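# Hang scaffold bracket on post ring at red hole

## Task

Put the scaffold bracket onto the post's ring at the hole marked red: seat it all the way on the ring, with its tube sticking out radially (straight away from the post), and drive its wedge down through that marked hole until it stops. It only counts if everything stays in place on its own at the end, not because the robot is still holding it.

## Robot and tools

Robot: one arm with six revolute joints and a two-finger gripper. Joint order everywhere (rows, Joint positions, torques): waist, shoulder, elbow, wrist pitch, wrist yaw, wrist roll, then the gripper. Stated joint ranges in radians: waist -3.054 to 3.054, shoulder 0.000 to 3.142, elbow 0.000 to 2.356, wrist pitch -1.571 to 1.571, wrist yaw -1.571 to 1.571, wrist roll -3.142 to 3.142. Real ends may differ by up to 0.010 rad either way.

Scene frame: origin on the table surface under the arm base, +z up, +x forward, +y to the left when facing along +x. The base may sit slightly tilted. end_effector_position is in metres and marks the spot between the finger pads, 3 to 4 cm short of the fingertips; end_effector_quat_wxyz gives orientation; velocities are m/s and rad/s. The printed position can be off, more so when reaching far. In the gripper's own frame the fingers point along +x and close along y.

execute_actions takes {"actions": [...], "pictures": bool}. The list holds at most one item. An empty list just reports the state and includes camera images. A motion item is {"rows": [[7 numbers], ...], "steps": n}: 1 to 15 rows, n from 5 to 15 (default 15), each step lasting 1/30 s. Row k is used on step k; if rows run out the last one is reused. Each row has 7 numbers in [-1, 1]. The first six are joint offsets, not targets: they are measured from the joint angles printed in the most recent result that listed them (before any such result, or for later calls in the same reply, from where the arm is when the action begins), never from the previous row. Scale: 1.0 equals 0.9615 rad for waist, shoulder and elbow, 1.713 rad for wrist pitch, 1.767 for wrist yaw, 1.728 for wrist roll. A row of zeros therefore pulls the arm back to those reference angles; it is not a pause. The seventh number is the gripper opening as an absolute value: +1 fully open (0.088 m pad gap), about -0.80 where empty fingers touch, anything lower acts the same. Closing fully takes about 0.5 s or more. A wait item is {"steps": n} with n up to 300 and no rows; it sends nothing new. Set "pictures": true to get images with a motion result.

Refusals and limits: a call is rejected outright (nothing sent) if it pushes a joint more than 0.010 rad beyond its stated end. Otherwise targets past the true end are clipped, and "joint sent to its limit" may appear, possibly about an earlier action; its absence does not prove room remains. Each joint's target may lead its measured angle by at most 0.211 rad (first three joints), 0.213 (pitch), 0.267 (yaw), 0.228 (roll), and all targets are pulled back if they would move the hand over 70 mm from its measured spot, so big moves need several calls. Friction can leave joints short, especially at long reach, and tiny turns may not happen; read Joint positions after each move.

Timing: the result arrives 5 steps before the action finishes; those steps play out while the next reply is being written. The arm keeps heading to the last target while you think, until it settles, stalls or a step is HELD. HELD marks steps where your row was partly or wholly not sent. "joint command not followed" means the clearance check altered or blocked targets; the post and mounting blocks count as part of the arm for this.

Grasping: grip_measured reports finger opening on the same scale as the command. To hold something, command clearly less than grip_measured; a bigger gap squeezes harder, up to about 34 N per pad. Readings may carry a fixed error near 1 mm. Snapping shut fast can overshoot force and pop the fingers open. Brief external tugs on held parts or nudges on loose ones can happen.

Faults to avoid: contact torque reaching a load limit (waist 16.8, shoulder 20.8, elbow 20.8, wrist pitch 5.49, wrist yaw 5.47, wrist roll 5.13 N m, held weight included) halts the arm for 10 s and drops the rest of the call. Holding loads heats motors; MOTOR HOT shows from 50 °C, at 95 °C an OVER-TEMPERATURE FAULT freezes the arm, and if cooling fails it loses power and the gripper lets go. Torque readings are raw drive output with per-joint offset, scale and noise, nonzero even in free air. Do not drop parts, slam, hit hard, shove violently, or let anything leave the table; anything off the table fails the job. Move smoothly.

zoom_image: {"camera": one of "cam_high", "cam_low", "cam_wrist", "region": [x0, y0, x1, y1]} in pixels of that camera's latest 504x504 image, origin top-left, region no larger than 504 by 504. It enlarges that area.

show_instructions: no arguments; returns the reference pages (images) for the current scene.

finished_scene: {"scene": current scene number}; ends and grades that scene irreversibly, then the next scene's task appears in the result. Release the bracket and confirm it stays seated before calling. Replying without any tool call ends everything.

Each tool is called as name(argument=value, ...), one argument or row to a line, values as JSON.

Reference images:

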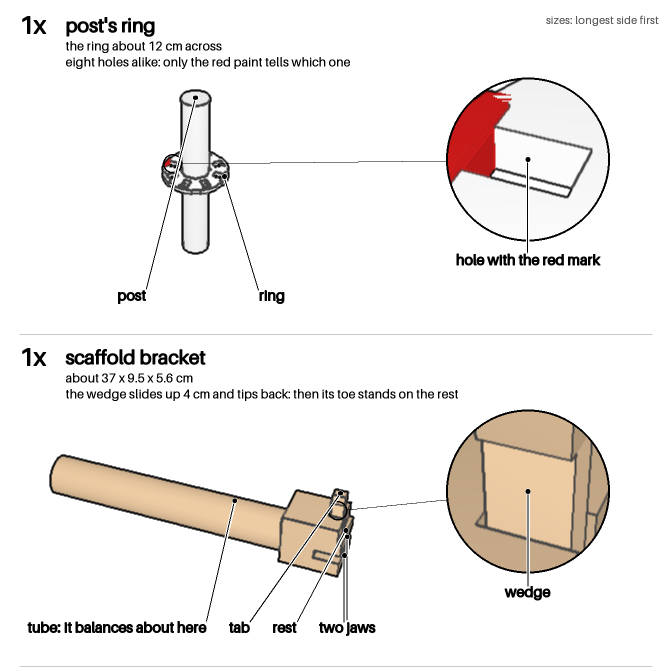

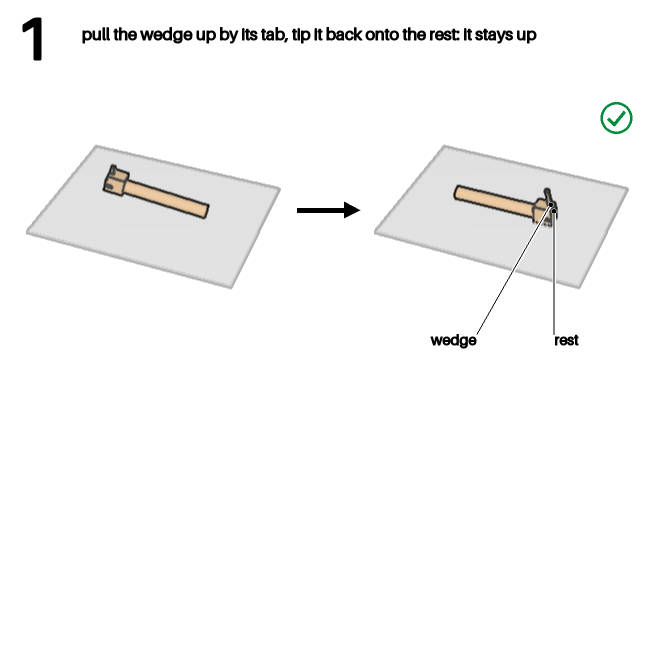

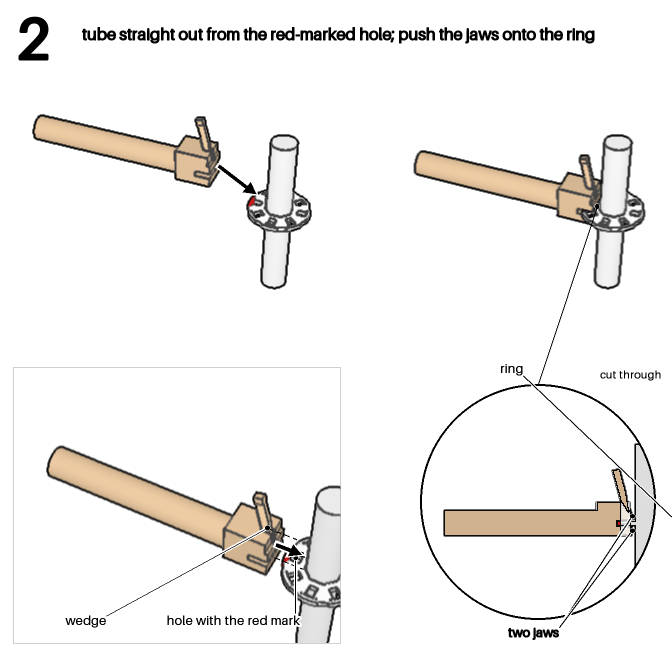

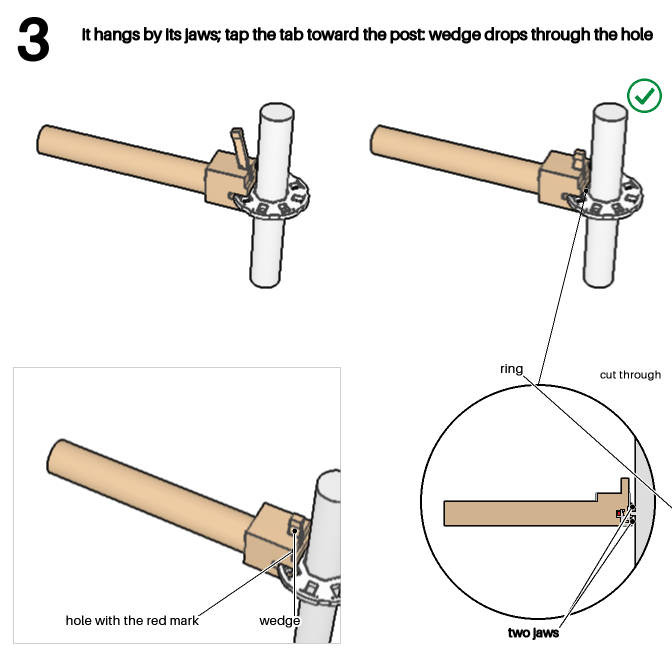

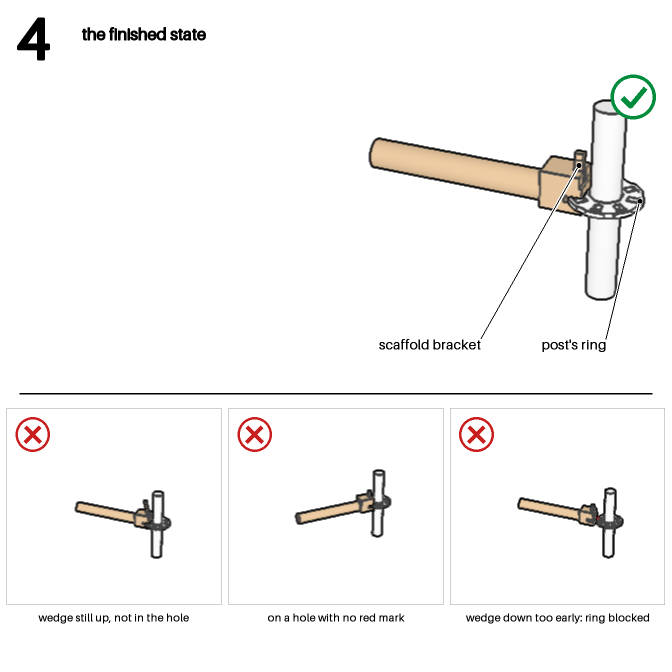

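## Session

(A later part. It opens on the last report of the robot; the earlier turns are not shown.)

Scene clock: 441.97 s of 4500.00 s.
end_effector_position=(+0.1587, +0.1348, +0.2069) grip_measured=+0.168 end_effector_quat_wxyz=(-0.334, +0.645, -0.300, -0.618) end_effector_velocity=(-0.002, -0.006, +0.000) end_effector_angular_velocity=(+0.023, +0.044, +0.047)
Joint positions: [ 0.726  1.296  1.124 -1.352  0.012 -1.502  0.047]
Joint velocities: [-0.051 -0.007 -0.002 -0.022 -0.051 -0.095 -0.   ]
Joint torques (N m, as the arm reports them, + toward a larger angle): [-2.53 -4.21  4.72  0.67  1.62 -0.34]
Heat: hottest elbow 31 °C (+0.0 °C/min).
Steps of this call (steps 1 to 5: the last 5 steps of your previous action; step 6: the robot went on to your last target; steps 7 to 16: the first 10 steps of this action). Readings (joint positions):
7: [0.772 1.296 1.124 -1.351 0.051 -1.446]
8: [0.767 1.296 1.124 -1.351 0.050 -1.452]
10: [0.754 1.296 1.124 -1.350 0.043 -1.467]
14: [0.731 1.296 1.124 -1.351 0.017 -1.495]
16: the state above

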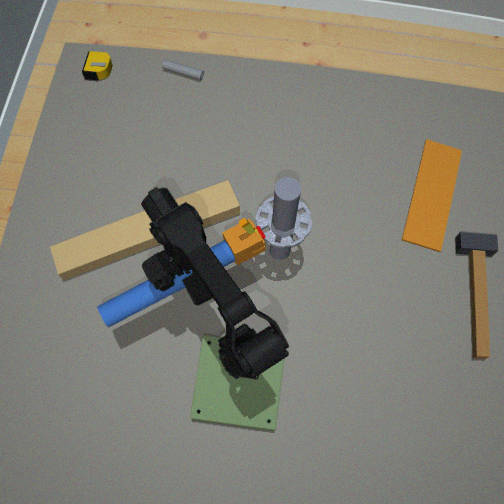

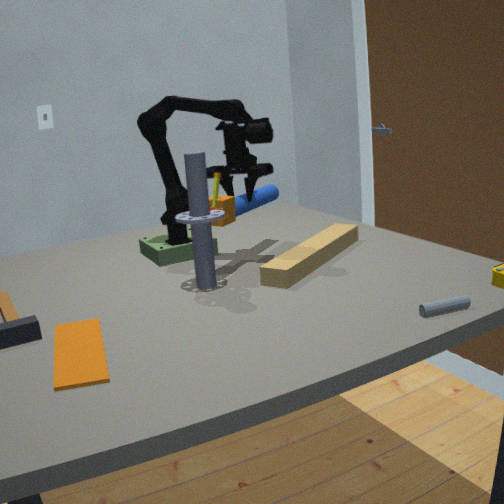

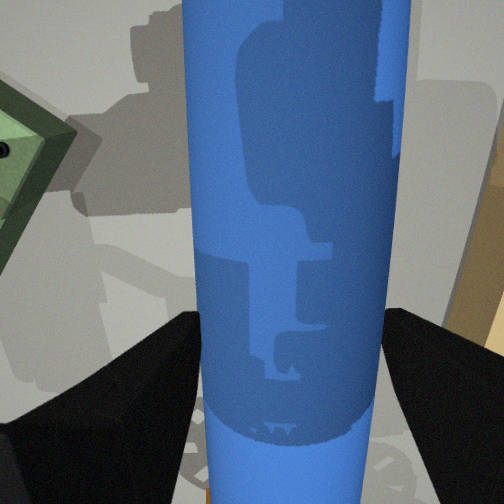

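execute_actions(
  actions=[
    {"rows": [[0.048,0,0,0,0.023,0.032,-1],[0.048,0,0,0,0.023,0.032,-1],[0.048,0,0,0,0.023,0.032,-1],[0.048,0,0,0,0.023,0.032,-1],[0.048,0,0,0,0.023,0.032,-1],[0.048,0,0.028,-0.006,0.023,0.032,-1]], "steps": 15},
  ],
  pictures=true,
)

zoom_image(
  camera="cam_low",
  region=[195, 180, 245, 230],
)

Scene clock: 443.10 s of 4500.00 s.
end_effector_position=(+0.1563, +0.1374, +0.2082) grip_measured=+0.167 end_effector_quat_wxyz=(-0.333, +0.653, -0.307, -0.606) end_effector_velocity=(-0.002, +0.009, +0.012) end_effector_angular_velocity=(+0.037, -0.005, -0.013)
Joint positions: [ 0.767  1.297  1.129 -1.358  0.045 -1.451  0.047]
Joint velocities: [ 0.022 -0.002  0.046 -0.022 -0.022  0.037 -0.   ]
Joint torques (N m, as the arm reports them, + toward a larger angle): [ 0.19 -4.35  6.3   0.41  0.24  0.06]
Heat: hottest elbow 31 °C (+0.0 °C/min).
Steps of this call (steps 1 to 5: the last 5 steps of your previous action; steps 6 to 15: the robot went on to your last target; steps 16 to 24: nothing new was sent; steps 25 to 34: the first 10 steps of this action). Readings (joint positions):
25: [0.728 1.296 1.123 -1.352 0.013 -1.504]
26: [0.740 1.297 1.123 -1.352 0.028 -1.490]
28: [0.755 1.297 1.123 -1.352 0.043 -1.470]
32: [0.765 1.297 1.126 -1.355 0.045 -1.454]
34: the state above

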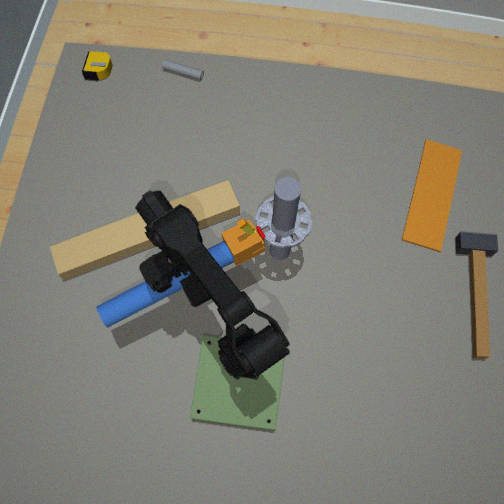

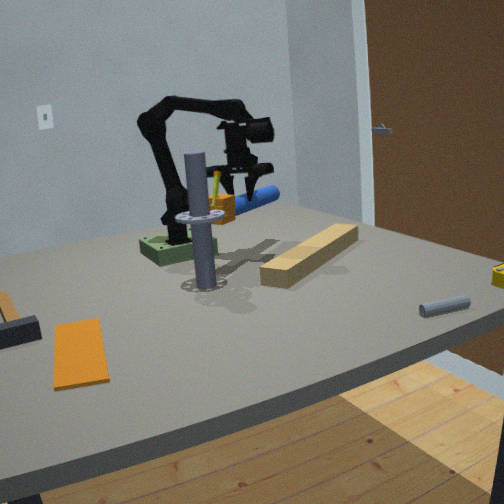

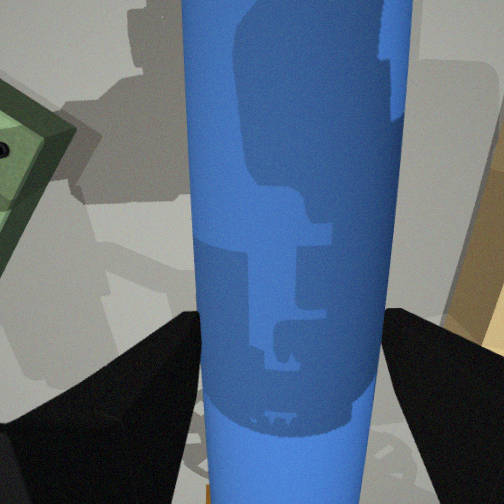

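Region (195, 180, 245, 230) of cam_low's 504x504 image, scaled by 10.080, with more detail than that image has.

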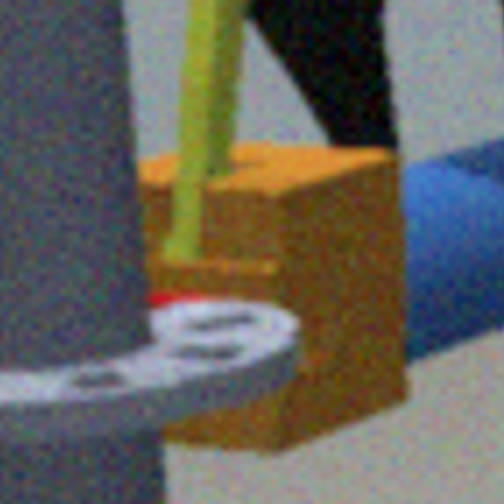

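execute_actions(
  actions=[
    {"rows": [[0.02,0,0,0,0.016,0.012,-1]], "steps": 12},
  ],
  pictures=true,
)

zoom_image(
  camera="cam_low",
  region=[195, 180, 245, 230],
)

Scene clock: 443.60 s of 4500.00 s.
end_effector_position=(+0.1560, +0.1379, +0.2087) grip_measured=+0.167 end_effector_quat_wxyz=(-0.332, +0.659, -0.310, -0.600) end_effector_velocity=(-0.005, -0.009, -0.007) end_effector_angular_velocity=(-0.058, +0.008, +0.003)
Joint positions: [ 0.783  1.297  1.13  -1.359  0.063 -1.435  0.047]
Joint velocities: [ 0.012 -0.002 -0.027 -0.022  0.037  0.007 -0.   ]
Joint torques (N m, as the arm reports them, + toward a larger angle): [ 0.13 -4.2   4.71  0.66  0.24  0.06]
Heat: hottest elbow 31 °C (+0.0 °C/min).
Steps of this call (steps 1 to 5: the last 5 steps of your previous action; steps 6 to 8: the robot went on to your last target; steps 9 to 15: the first 7 steps of this action). Readings (joint positions):
9: [0.771 1.297 1.133 -1.359 0.048 -1.445]
10: [0.775 1.297 1.133 -1.359 0.054 -1.442]
12: [0.780 1.297 1.132 -1.359 0.060 -1.437]
15: the state above

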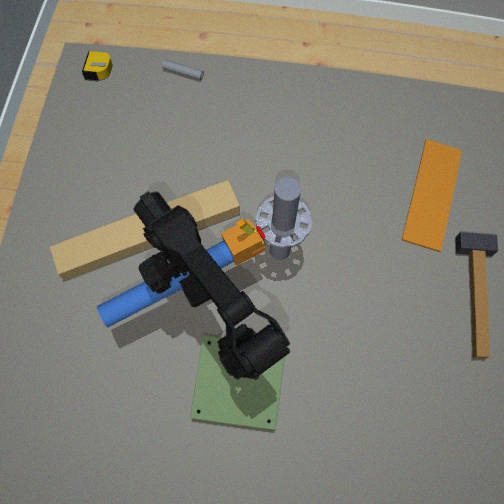

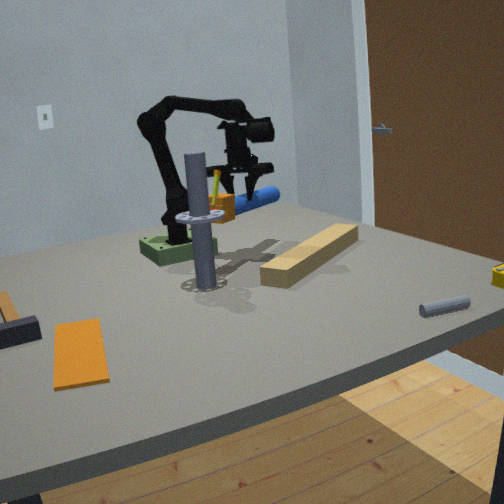

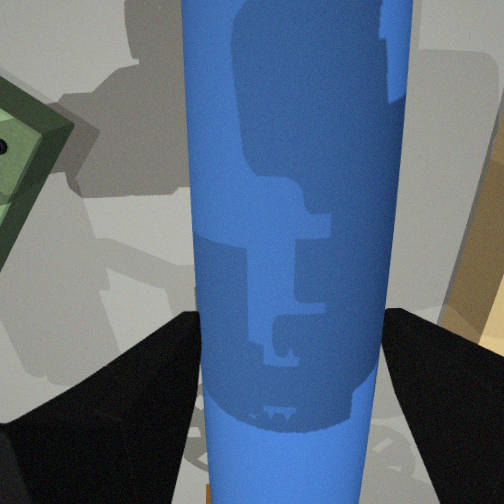

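Region (195, 180, 245, 230) of cam_low's 504x504 image, scaled by 10.080, with more detail than that image has.

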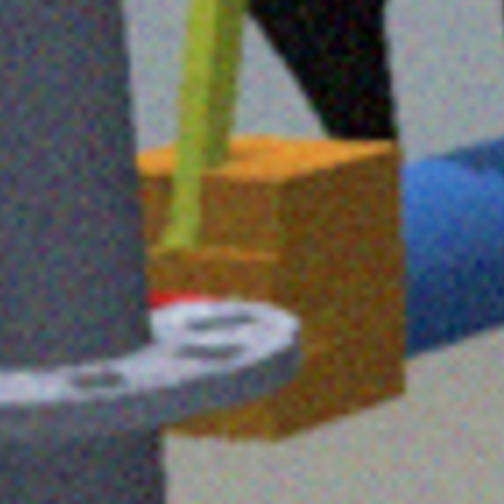

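execute_actions(
  actions=[
    {"rows": [[-0.01,0,0,0,0,-0.006,-1],[-0.02,0,0,0,0,-0.011,-1],[-0.03,0,0,0,0,-0.017,-1],[-0.04,0,0,0,0,-0.022,-1],[-0.05,0,0,0,0,-0.028,-1],[-0.06,0,0,0,0,-0.033,-1],[-0.07,0,0,0,0,-0.039,-1]], "steps": 15},
  ],
  pictures=true,
)

zoom_image(
  camera="cam_low",
  region=[195, 180, 245, 230],
)

Scene clock: 444.13 s of 4500.00 s.
end_effector_position=(+0.1579, +0.1349, +0.2080) grip_measured=+0.165 end_effector_quat_wxyz=(-0.331, +0.650, -0.304, -0.613) end_effector_velocity=(-0.004, -0.004, -0.001) end_effector_angular_velocity=(+0.030, +0.059, +0.038)
Joint positions: [ 0.742  1.297  1.129 -1.36   0.03  -1.485  0.047]
Joint velocities: [-0.046 -0.002 -0.002 -0.022 -0.066 -0.081 -0.   ]
Joint torques (N m, as the arm reports them, + toward a larger angle): [-2.25 -4.26  4.8   0.6   1.4  -0.26]
Heat: hottest elbow 31 °C (+0.0 °C/min).
Steps of this call (steps 1 to 5: the last 5 steps of your previous action; step 6: the robot went on to your last target; steps 7 to 16: the first 10 steps of this action). Readings (joint positions):
7: [0.783 1.297 1.129 -1.359 0.065 -1.433]
8: [0.781 1.297 1.129 -1.359 0.065 -1.437]
10: [0.770 1.297 1.129 -1.359 0.061 -1.450]
14: [0.747 1.297 1.129 -1.359 0.035 -1.479]
16: the state above

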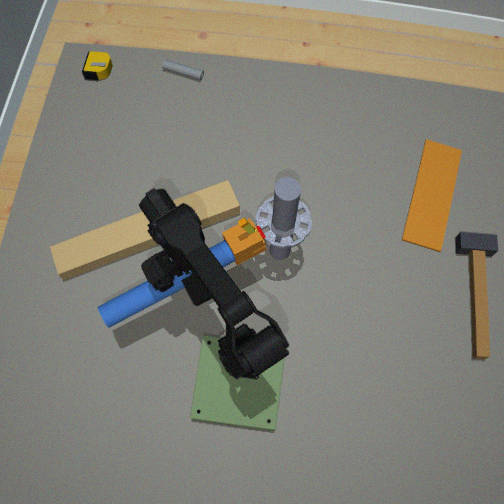

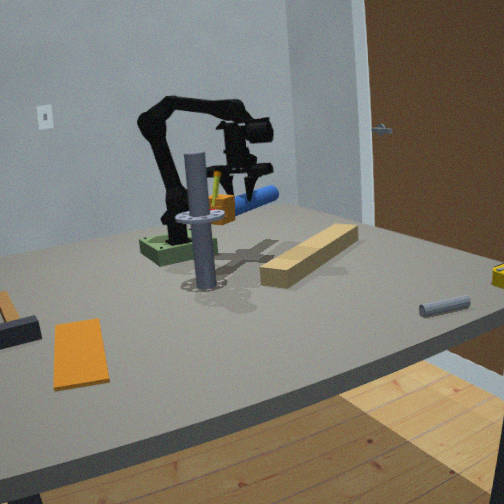

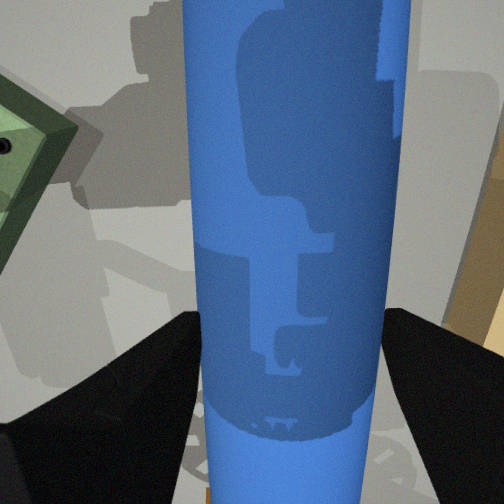

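Region (195, 180, 245, 230) of cam_low's 504x504 image, scaled by 10.080, with more detail than that image has.

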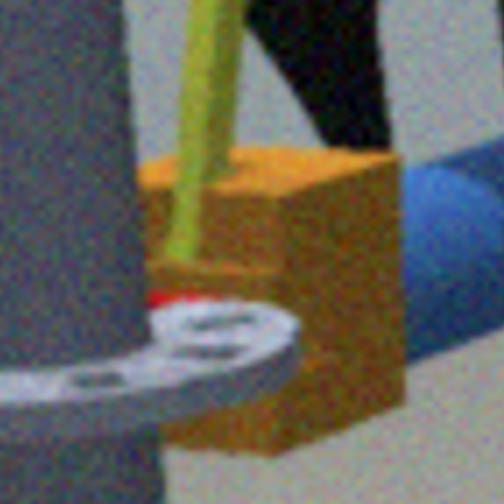

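execute_actions(
  actions=[
    {"rows": [[0.019,0,0,0,0.021,0.017,-1],[0.019,0,0,0,0.021,0.017,-1],[0.019,0,0,0,0.021,0.017,-1],[0.019,0,0.015,0,0.021,0.017,-1],[0.019,0,0.02,-0.001,0.021,0.017,-1],[0.019,0,0.024,-0.003,0.021,0.017,-1],[0.019,0,0.028,-0.005,0.021,0.017,-1],[0.019,0,0.032,-0.007,0.021,0.017,-1],[0.019,0,0.036,-0.009,0.021,0.017,-1],[0.019,0,0.04,-0.012,0.021,0.017,-1],[0.019,0,0.044,-0.014,0.021,0.017,-1],[0.019,0,0.048,-0.016,0.021,0.017,-1],[0.019,0,0.052,-0.018,0.021,0.017,-1]], "steps": 15},
  ],
)

Scene clock: 446.67 s of 4500.00 s.
end_effector_position=(+0.1577, +0.1357, +0.2103) grip_measured=+0.164 end_effector_quat_wxyz=(-0.332, +0.655, -0.308, -0.605) end_effector_velocity=(-0.007, -0.007, +0.026) end_effector_angular_velocity=(-0.030, +0.022, -0.005)
Joint positions: [ 0.76   1.298  1.138 -1.367  0.051 -1.46   0.047]
Joint velocities: [ 0.002  0.002  0.105 -0.139  0.007  0.007 -0.   ]
Joint torques (N m, as the arm reports them, + toward a larger angle): [-0.26 -4.4   6.47  0.33  0.56  0.05]
Heat: hottest elbow 31 °C (+0.0 °C/min).
Steps of this call (steps 1 to 5: the last 5 steps of your previous action; steps 6 to 15: the robot went on to your last target; steps 16 to 66: nothing new was sent; steps 67 to 76: the first 10 steps of this action). Readings (joint positions):
67: [0.740 1.297 1.129 -1.360 0.027 -1.491]
68: [0.747 1.298 1.129 -1.360 0.035 -1.484]
70: [0.755 1.298 1.129 -1.359 0.045 -1.473]
74: [0.760 1.298 1.132 -1.361 0.050 -1.462]
76: the state above

execute_actions(
  actions=[
    {"rows": [[0,0,0.02,-0.006,0.006,0,-1],[0,0,0.024,-0.008,0.006,0,-1],[0,0,0.028,-0.010,0.006,0,-1],[0,0,0.032,-0.012,0.006,0,-1],[0,0,0.036,-0.014,0.006,0,-1],[0,0,0.04,-0.016,0.006,0,-1],[0,0,0.044,-0.018,0.006,0,-1],[0,0,0.048,-0.020,0.006,0,-1],[0,0,0.052,-0.022,0.006,0,-1]], "steps": 15},
  ],
  pictures=true,
)

zoom_image(
  camera="cam_low",
  region=[195, 180, 245, 230],
)

Scene clock: 447.20 s of 4500.00 s.
end_effector_position=(+0.1565, +0.1348, +0.2168) grip_measured=+0.163 end_effector_quat_wxyz=(-0.330, +0.655, -0.309, -0.605) end_effector_velocity=(-0.002, -0.004, +0.014) end_effector_angular_velocity=(-0.011, +0.000, +0.004)
Joint positions: [ 0.762  1.299  1.165 -1.397  0.051 -1.46   0.047]
Joint velocities: [-0.002 -0.002  0.056 -0.066  0.007 -0.007 -0.   ]
Joint torques (N m, as the arm reports them, + toward a larger angle): [-0.19 -4.21  6.34  0.43  0.3   0.01]
Heat: hottest elbow 31 °C (+0.0 °C/min).
Steps of this call (steps 1 to 5: the last 5 steps of your previous action; step 6: the robot went on to your last target; steps 7 to 16: the first 10 steps of this action). Readings (joint positions):
7: [0.761 1.298 1.159 -1.384 0.052 -1.457]
8: [0.761 1.298 1.159 -1.384 0.052 -1.457]
10: [0.761 1.298 1.159 -1.384 0.052 -1.457]
14: [0.762 1.299 1.161 -1.390 0.052 -1.459]
16: the state above

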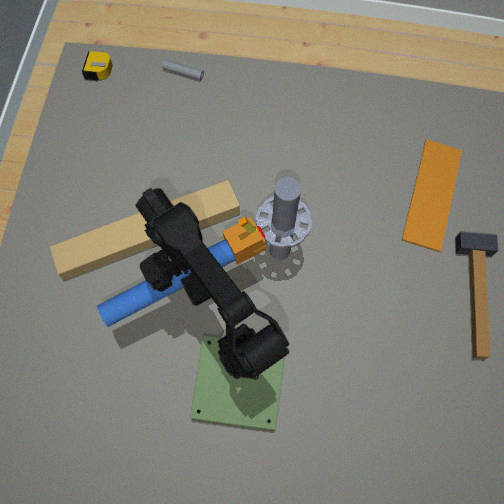

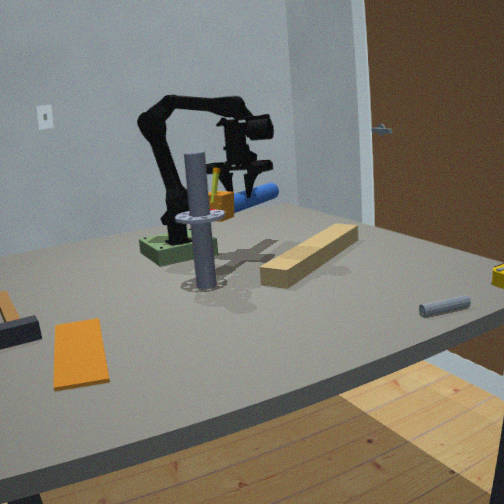

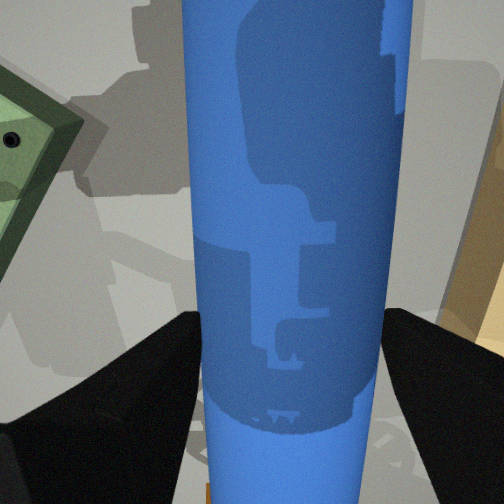

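Region (195, 180, 245, 230) of cam_low's 504x504 image, scaled by 10.080, with more detail than that image has.

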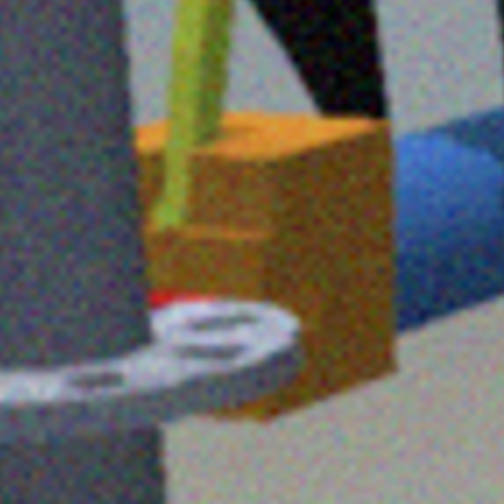

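execute_actions(
  actions=[
    {"rows": [[-0.005,0,0.012,-0.004,0.004,-0.003,-1],[-0.01,0,0.012,-0.004,0.004,-0.006,-1],[-0.015,0,0.012,-0.004,0.004,-0.008,-1],[-0.02,0,0.012,-0.004,0.004,-0.011,-1],[-0.025,0,0.012,-0.004,0.004,-0.014,-1]], "steps": 15},
  ],
  pictures=true,
)

zoom_image(
  camera="cam_low",
  region=[195, 180, 245, 230],
)

Scene clock: 447.80 s of 4500.00 s.
end_effector_position=(+0.1589, +0.1322, +0.2183) grip_measured=+0.162 end_effector_quat_wxyz=(-0.329, +0.656, -0.309, -0.605) end_effector_velocity=(-0.002, -0.002, +0.001) end_effector_angular_velocity=(+0.002, +0.007, +0.015)
Joint positions: [ 0.745  1.299  1.171 -1.402  0.053 -1.478  0.047]
Joint velocities: [-0.007 -0.007 -0.002 -0.007 -0.007 -0.022  0.   ]
Joint torques (N m, as the arm reports them, + toward a larger angle): [-0.78 -4.16  5.16  0.43  0.14 -0.2 ]
Heat: hottest elbow 31 °C (+0.0 °C/min).
Steps of this call (steps 1 to 5: the last 5 steps of your previous action; steps 6 to 8: the robot went on to your last target; steps 9 to 18: the first 10 steps of this action). Readings (joint positions):
9: [0.762 1.299 1.171 -1.402 0.054 -1.460]
10: [0.761 1.299 1.171 -1.402 0.054 -1.461]
12: [0.755 1.299 1.171 -1.402 0.054 -1.467]
16: [0.746 1.299 1.171 -1.402 0.053 -1.477]
18: the state above

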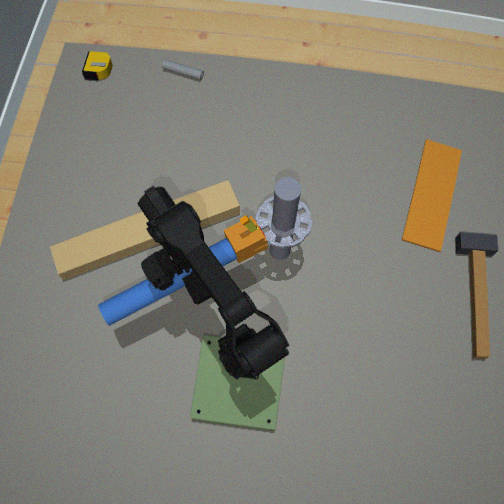

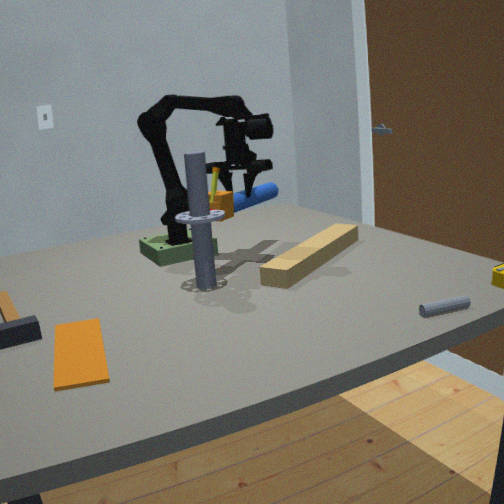

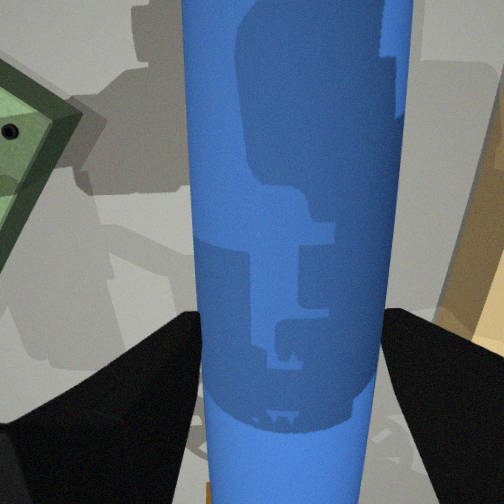

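Region (195, 180, 245, 230) of cam_low's 504x504 image, scaled by 10.080, with more detail than that image has.

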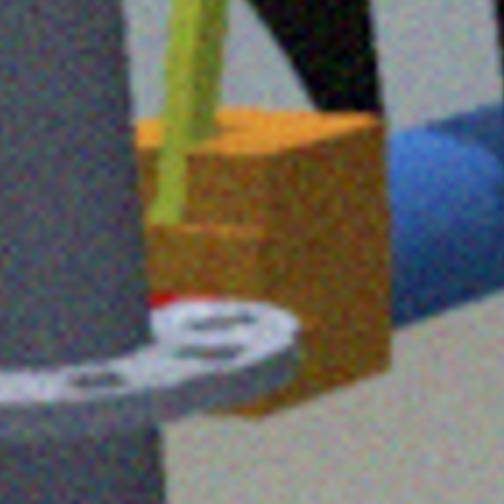

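It's entering (no yaw deflection). Continue pushing.

execute_actions(
  actions=[
    {"rows": [[-0.01,0,0,0,0,-0.006,-1],[-0.02,0,0,0,0,-0.011,-1],[-0.03,0,0,0,0,-0.017,-1],[-0.04,0,0,0,0,-0.022,-1],[-0.05,0,0,0,0,-0.028,-1],[-0.06,0,0,0,0,-0.033,-1],[-0.07,0,0,0,0,-0.039,-1],[-0.08,0,0,0,0,-0.045,-1]], "steps": 15},
  ],
  pictures=true,
)

zoom_image(
  camera="cam_low",
  region=[160, 140, 290, 260],
)

Scene clock: 448.30 s of 4500.00 s.
end_effector_position=(+0.1637, +0.1268, +0.2182) grip_measured=+0.157 end_effector_quat_wxyz=(-0.329, +0.651, -0.303, -0.613) end_effector_velocity=(+0.049, -0.049, +0.003) end_effector_angular_velocity=(-0.138, -0.157, -0.001)
Joint positions: [ 0.694  1.299  1.171 -1.4    0.029 -1.538  0.047]
Joint velocities: [-0.188 -0.002  0.002  0.037  0.198 -0.198 -0.   ]
Joint torques (N m, as the arm reports them, + toward a larger angle): [-1.02 -4.16  4.63  0.37  0.7  -0.13]
Heat: hottest elbow 31 °C (+0.0 °C/min).
Steps of this call (steps 1 to 5: the last 5 steps of your previous action; steps 6 to 15: the first 10 steps of this action). Readings (joint positions):
6: [0.744 1.299 1.171 -1.402 0.052 -1.479]
7: [0.743 1.299 1.171 -1.402 0.050 -1.480]
9: [0.735 1.299 1.171 -1.402 0.042 -1.490]
13: [0.709 1.299 1.171 -1.402 0.024 -1.523]
15: the state above

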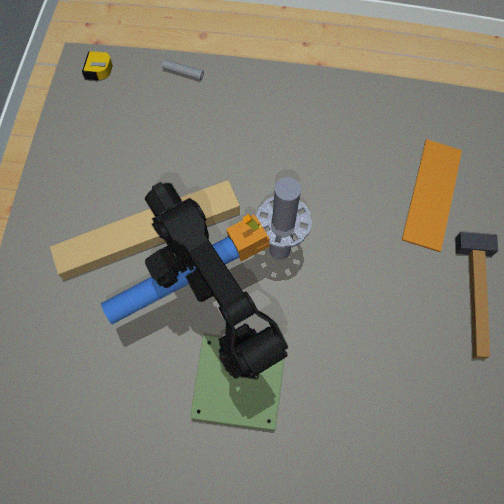

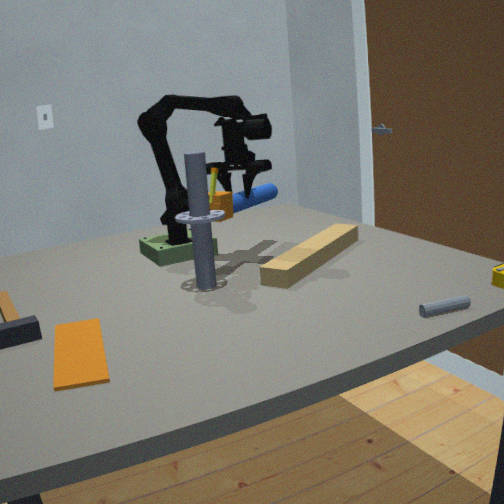

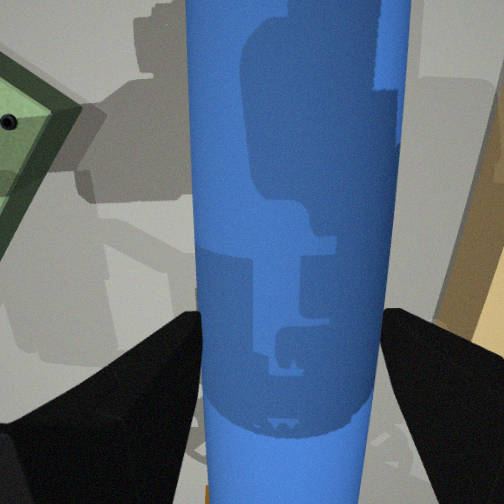

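Region (160, 140, 290, 260) of cam_low's 504x504 image, scaled by 3.877, with more detail than that image has; it fills the top 465 rows of this view, and the rest is white.

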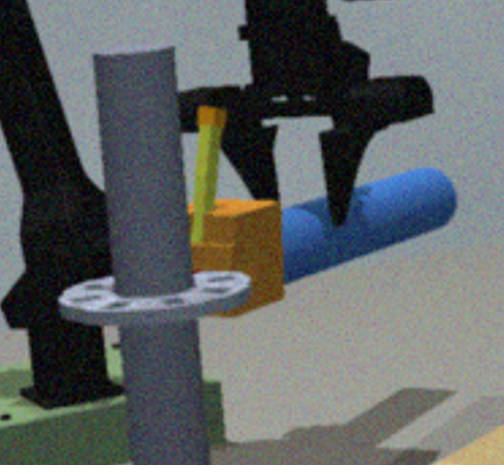

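execute_actions(
  actions=[
    {"rows": [[-0.04,0,0,0,0.012,-0.022,-1],[-0.05,0,0,0,0.014,-0.028,-1],[-0.06,0,0,0,0.016,-0.033,-1],[-0.07,0,0,0,0.016,-0.039,-1],[-0.08,0,0,0,0.016,-0.045,-1],[-0.09,0,0,0,0.016,-0.05,-1]], "steps": 15},
  ],
  pictures=true,
)

zoom_image(
  camera="cam_low",
  region=[160, 140, 290, 260],
)

Scene clock: 448.90 s of 4500.00 s.
end_effector_position=(+0.1729, +0.1146, +0.2183) grip_measured=+0.144 end_effector_quat_wxyz=(-0.325, +0.654, -0.303, -0.612) end_effector_velocity=(+0.001, -0.006, -0.000) end_effector_angular_velocity=(+0.010, +0.019, +0.026)
Joint positions: [ 0.625  1.299  1.171 -1.398  0.035 -1.614  0.046]
Joint velocities: [-0.042 -0.002 -0.002 -0.007 -0.022 -0.066 -0.   ]
Joint torques (N m, as the arm reports them, + toward a larger angle): [-1.44 -4.1   4.63  0.47  0.9  -0.15]
Heat: hottest elbow 31 °C (+0.0 °C/min).
Steps of this call (steps 1 to 5: the last 5 steps of your previous action; steps 6 to 8: the robot went on to your last target; steps 9 to 18: the first 10 steps of this action). Readings (joint positions):
9: [0.677 1.299 1.171 -1.399 0.040 -1.554]
10: [0.672 1.299 1.171 -1.400 0.038 -1.562]
12: [0.658 1.299 1.171 -1.400 0.038 -1.578]
16: [0.629 1.299 1.171 -1.398 0.035 -1.608]
18: the state above

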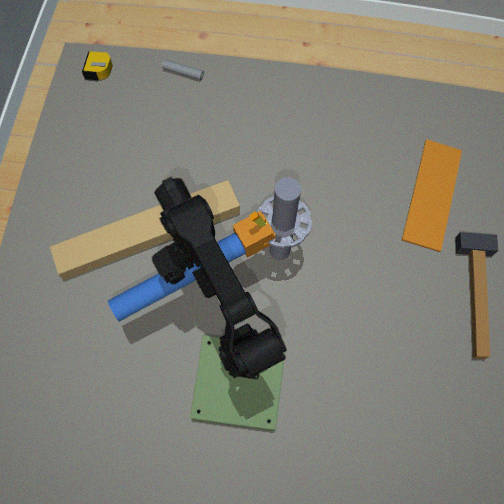

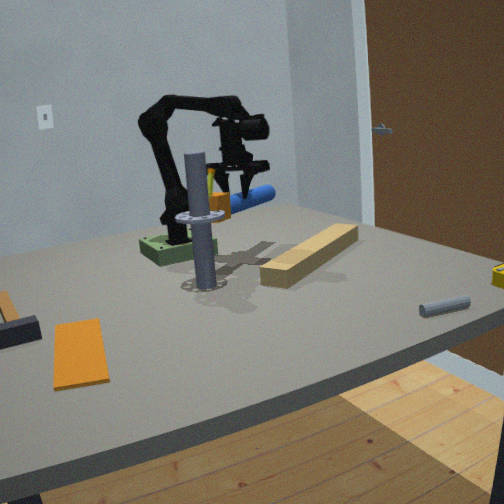

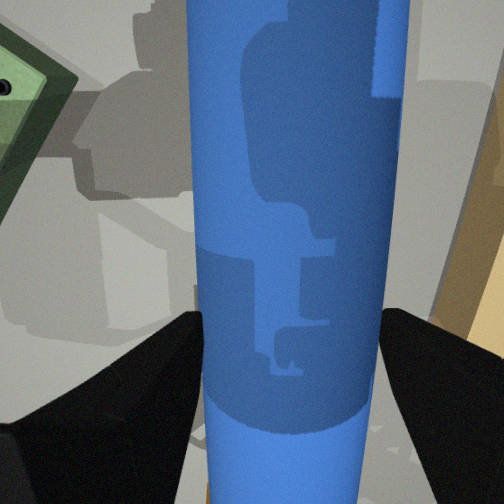

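Region (160, 140, 290, 260) of cam_low's 504x504 image, scaled by 3.877, with more detail than that image has; it fills the top 465 rows of this view, and the rest is white.

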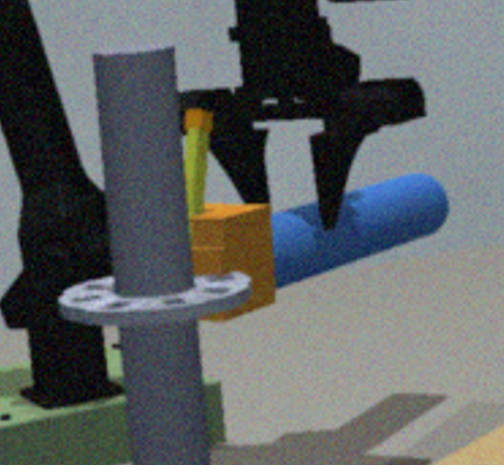

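execute_actions(
  actions=[
    {"rows": [[-0.02,0,0,0,0.01,-0.011,-1],[-0.03,0,0,0,0.012,-0.017,-1],[-0.04,0,0,0,0.012,-0.022,-1],[-0.05,0,0,0,0.012,-0.028,-1],[-0.06,0,0,0,0.012,-0.033,-1],[-0.07,0,0,0,0.012,-0.039,-1]], "steps": 15},
  ],
  pictures=true,
)

zoom_image(
  camera="cam_low",
  region=[160, 140, 290, 260],
)

Scene clock: 449.47 s of 4500.00 s.
end_effector_position=(+0.1732, +0.1119, +0.2182) grip_measured=+0.140 end_effector_quat_wxyz=(-0.324, +0.647, -0.295, -0.624) end_effector_velocity=(-0.003, -0.003, +0.001) end_effector_angular_velocity=(+0.021, +0.034, -0.008)
Joint positions: [ 0.591  1.299  1.171 -1.403  0.004 -1.661  0.046]
Joint velocities: [-0.032 -0.002  0.002 -0.022 -0.037 -0.022 -0.   ]
Joint torques (N m, as the arm reports them, + toward a larger angle): [-2.96 -4.09  4.7   0.93  2.13 -0.47]
Heat: hottest elbow 31 °C (+0.0 °C/min).
Steps of this call (steps 1 to 5: the last 5 steps of your previous action; steps 6 to 7: the robot went on to your last target; steps 8 to 17: the first 10 steps of this action). Readings (joint positions):
8: [0.623 1.299 1.171 -1.398 0.033 -1.616]
9: [0.622 1.299 1.171 -1.399 0.032 -1.619]
11: [0.612 1.299 1.171 -1.400 0.024 -1.632]
15: [0.594 1.299 1.171 -1.403 0.007 -1.658]
17: the state above

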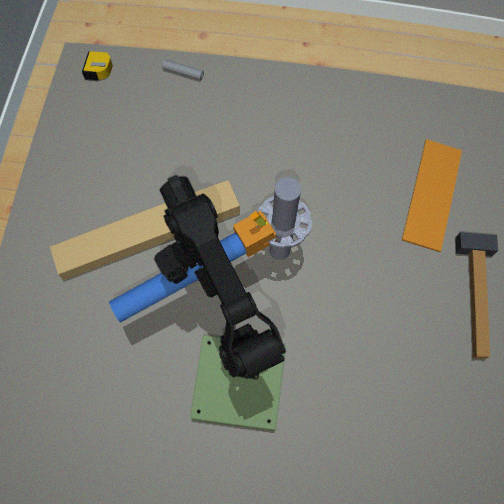

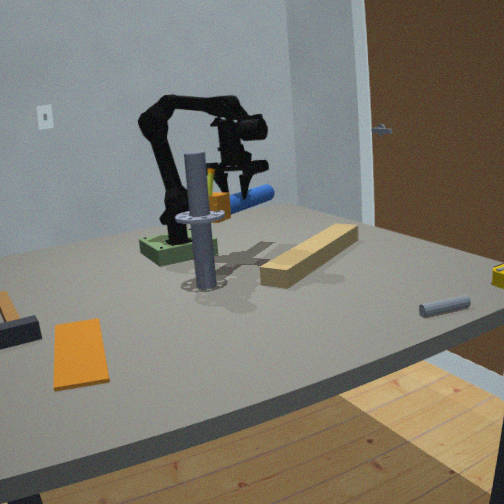

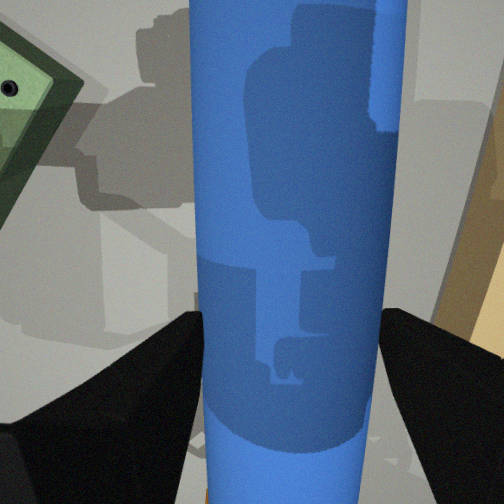

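Region (160, 140, 290, 260) of cam_low's 504x504 image, scaled by 3.877, with more detail than that image has; it fills the top 465 rows of this view, and the rest is white.

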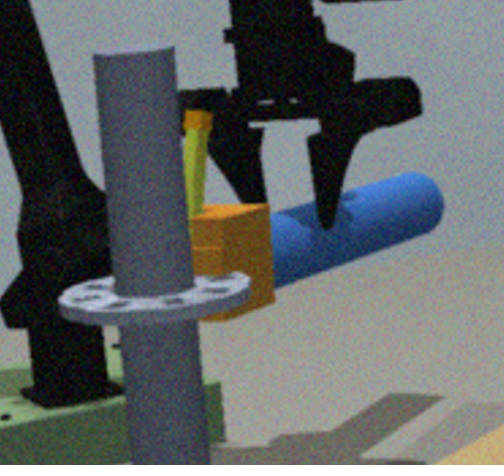

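execute_actions(
  actions=[
    {"rows": [[0.03,0,0,0,0.026,0.025,-1]], "steps": 12},
  ],
  pictures=true,
)

zoom_image(
  camera="cam_high",
  region=[210, 160, 330, 280],
)

Scene clock: 449.93 s of 4500.00 s.
end_effector_position=(+0.1726, +0.1128, +0.2184) grip_measured=+0.138 end_effector_quat_wxyz=(-0.319, +0.656, -0.300, -0.615) end_effector_velocity=(+0.001, +0.002, +0.001) end_effector_angular_velocity=(-0.021, -0.031, -0.007)
Joint positions: [ 0.619  1.298  1.171 -1.403  0.035 -1.634  0.046]
Joint velocities: [ 0.032 -0.002  0.002  0.007  0.037  0.037 -0.   ]
Joint torques (N m, as the arm reports them, + toward a larger angle): [-0.24 -4.13  4.71  0.62  0.49  0.31]
Heat: hottest elbow 31 °C (+0.0 °C/min).
Steps of this call (steps 1 to 5: the last 5 steps of your previous action; steps 6 to 7: the robot went on to your last target; steps 8 to 14: the first 7 steps of this action). Readings (joint positions):
8: [0.592 1.299 1.171 -1.403 0.005 -1.661]
9: [0.602 1.299 1.171 -1.403 0.016 -1.652]
11: [0.613 1.298 1.171 -1.403 0.028 -1.640]
14: the state above

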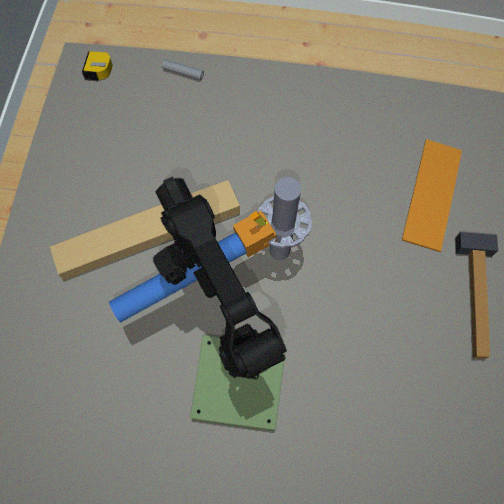

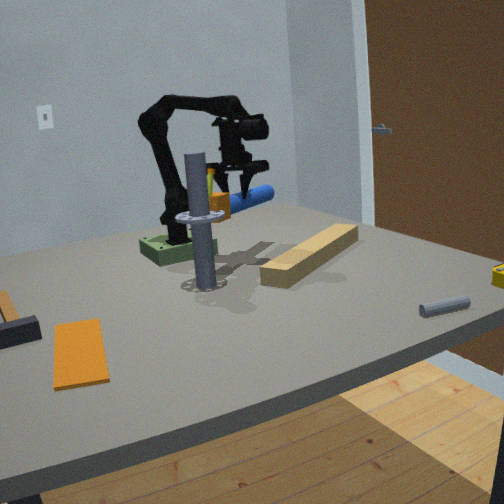

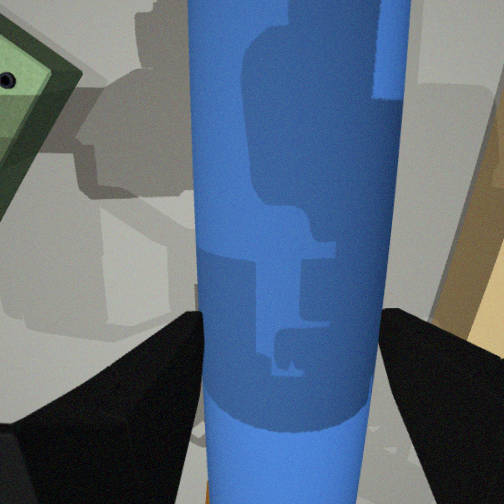

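Region (210, 160, 330, 280) of cam_high's 504x504 image, scaled by 4.200, with more detail than that image has.

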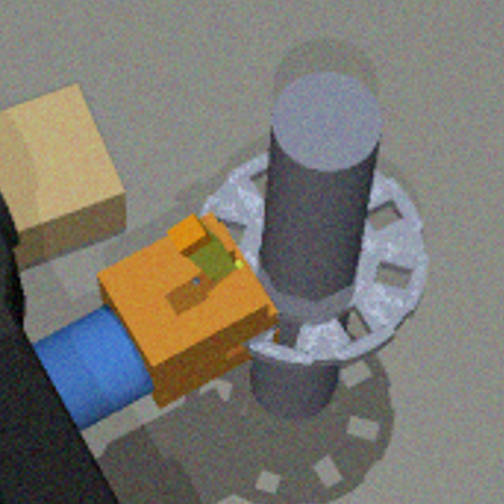

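execute_actions(
  actions=[
    {"rows": [[0,0,0,0,0.012,0,0.0],[0,0,0,0,0.012,0,0.2],[0,0,0,0,0.012,0,0.4],[0,0,0,0,0.012,0,0.5]], "steps": 15},
  ],
  pictures=true,
)

zoom_image(
  camera="cam_low",
  region=[160, 140, 290, 260],
)

Scene clock: 450.93 s of 4500.00 s.
end_effector_position=(+0.1734, +0.1116, +0.2185) grip_measured=+0.197 end_effector_quat_wxyz=(-0.317, +0.660, -0.302, -0.610) end_effector_velocity=(+0.015, -0.026, +0.000) end_effector_angular_velocity=(-0.148, -0.085, +0.006)
Joint positions: [ 0.622  1.298  1.171 -1.403  0.05  -1.63   0.049]
Joint velocities: [-0.022  0.002 -0.002 -0.007  0.168 -0.037  0.118]
Joint torques (N m, as the arm reports them, + toward a larger angle): [-0.45 -4.12  4.66  0.57 -0.03 -0.08]
Heat: hottest elbow 31 °C (+0.0 °C/min).
Steps of this call (steps 1 to 5: the last 5 steps of your previous action; steps 6 to 15: the robot went on to your last target; steps 16 to 20: nothing new was sent; steps 21 to 30: the first 10 steps of this action). Readings (joint positions):
21: [0.623 1.298 1.171 -1.403 0.040 -1.627]
22: [0.623 1.298 1.171 -1.403 0.040 -1.627]
24: [0.623 1.298 1.171 -1.403 0.040 -1.627]
28: [0.623 1.298 1.171 -1.403 0.040 -1.627]
30: the state above

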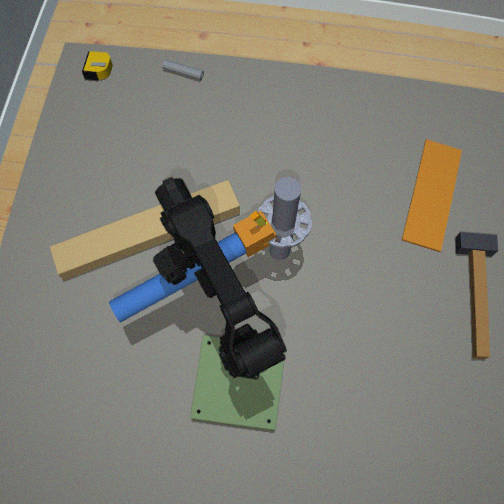

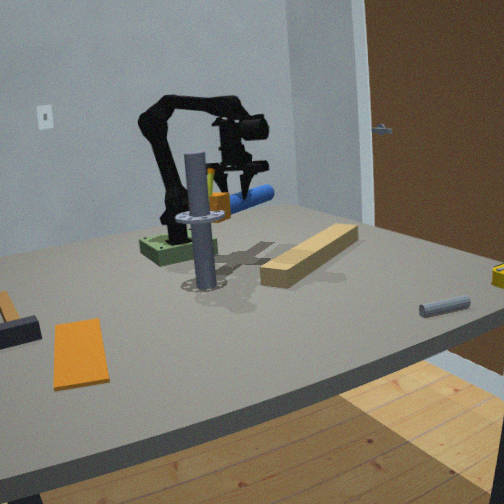

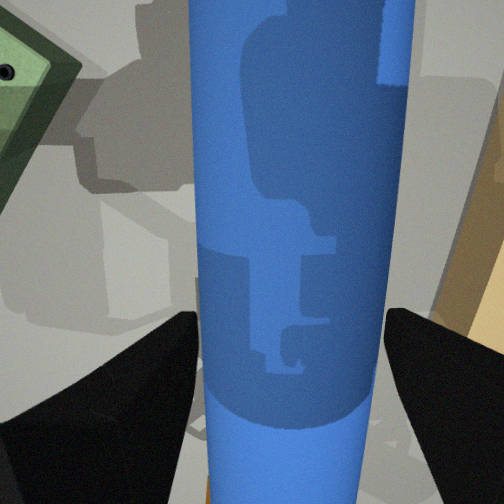

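Region (160, 140, 290, 260) of cam_low's 504x504 image, scaled by 3.877, with more detail than that image has; it fills the top 465 rows of this view, and the rest is white.

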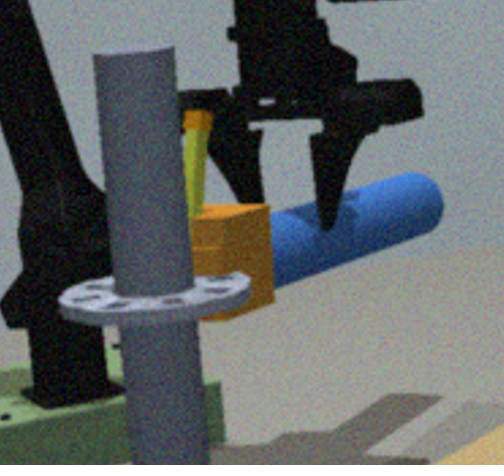

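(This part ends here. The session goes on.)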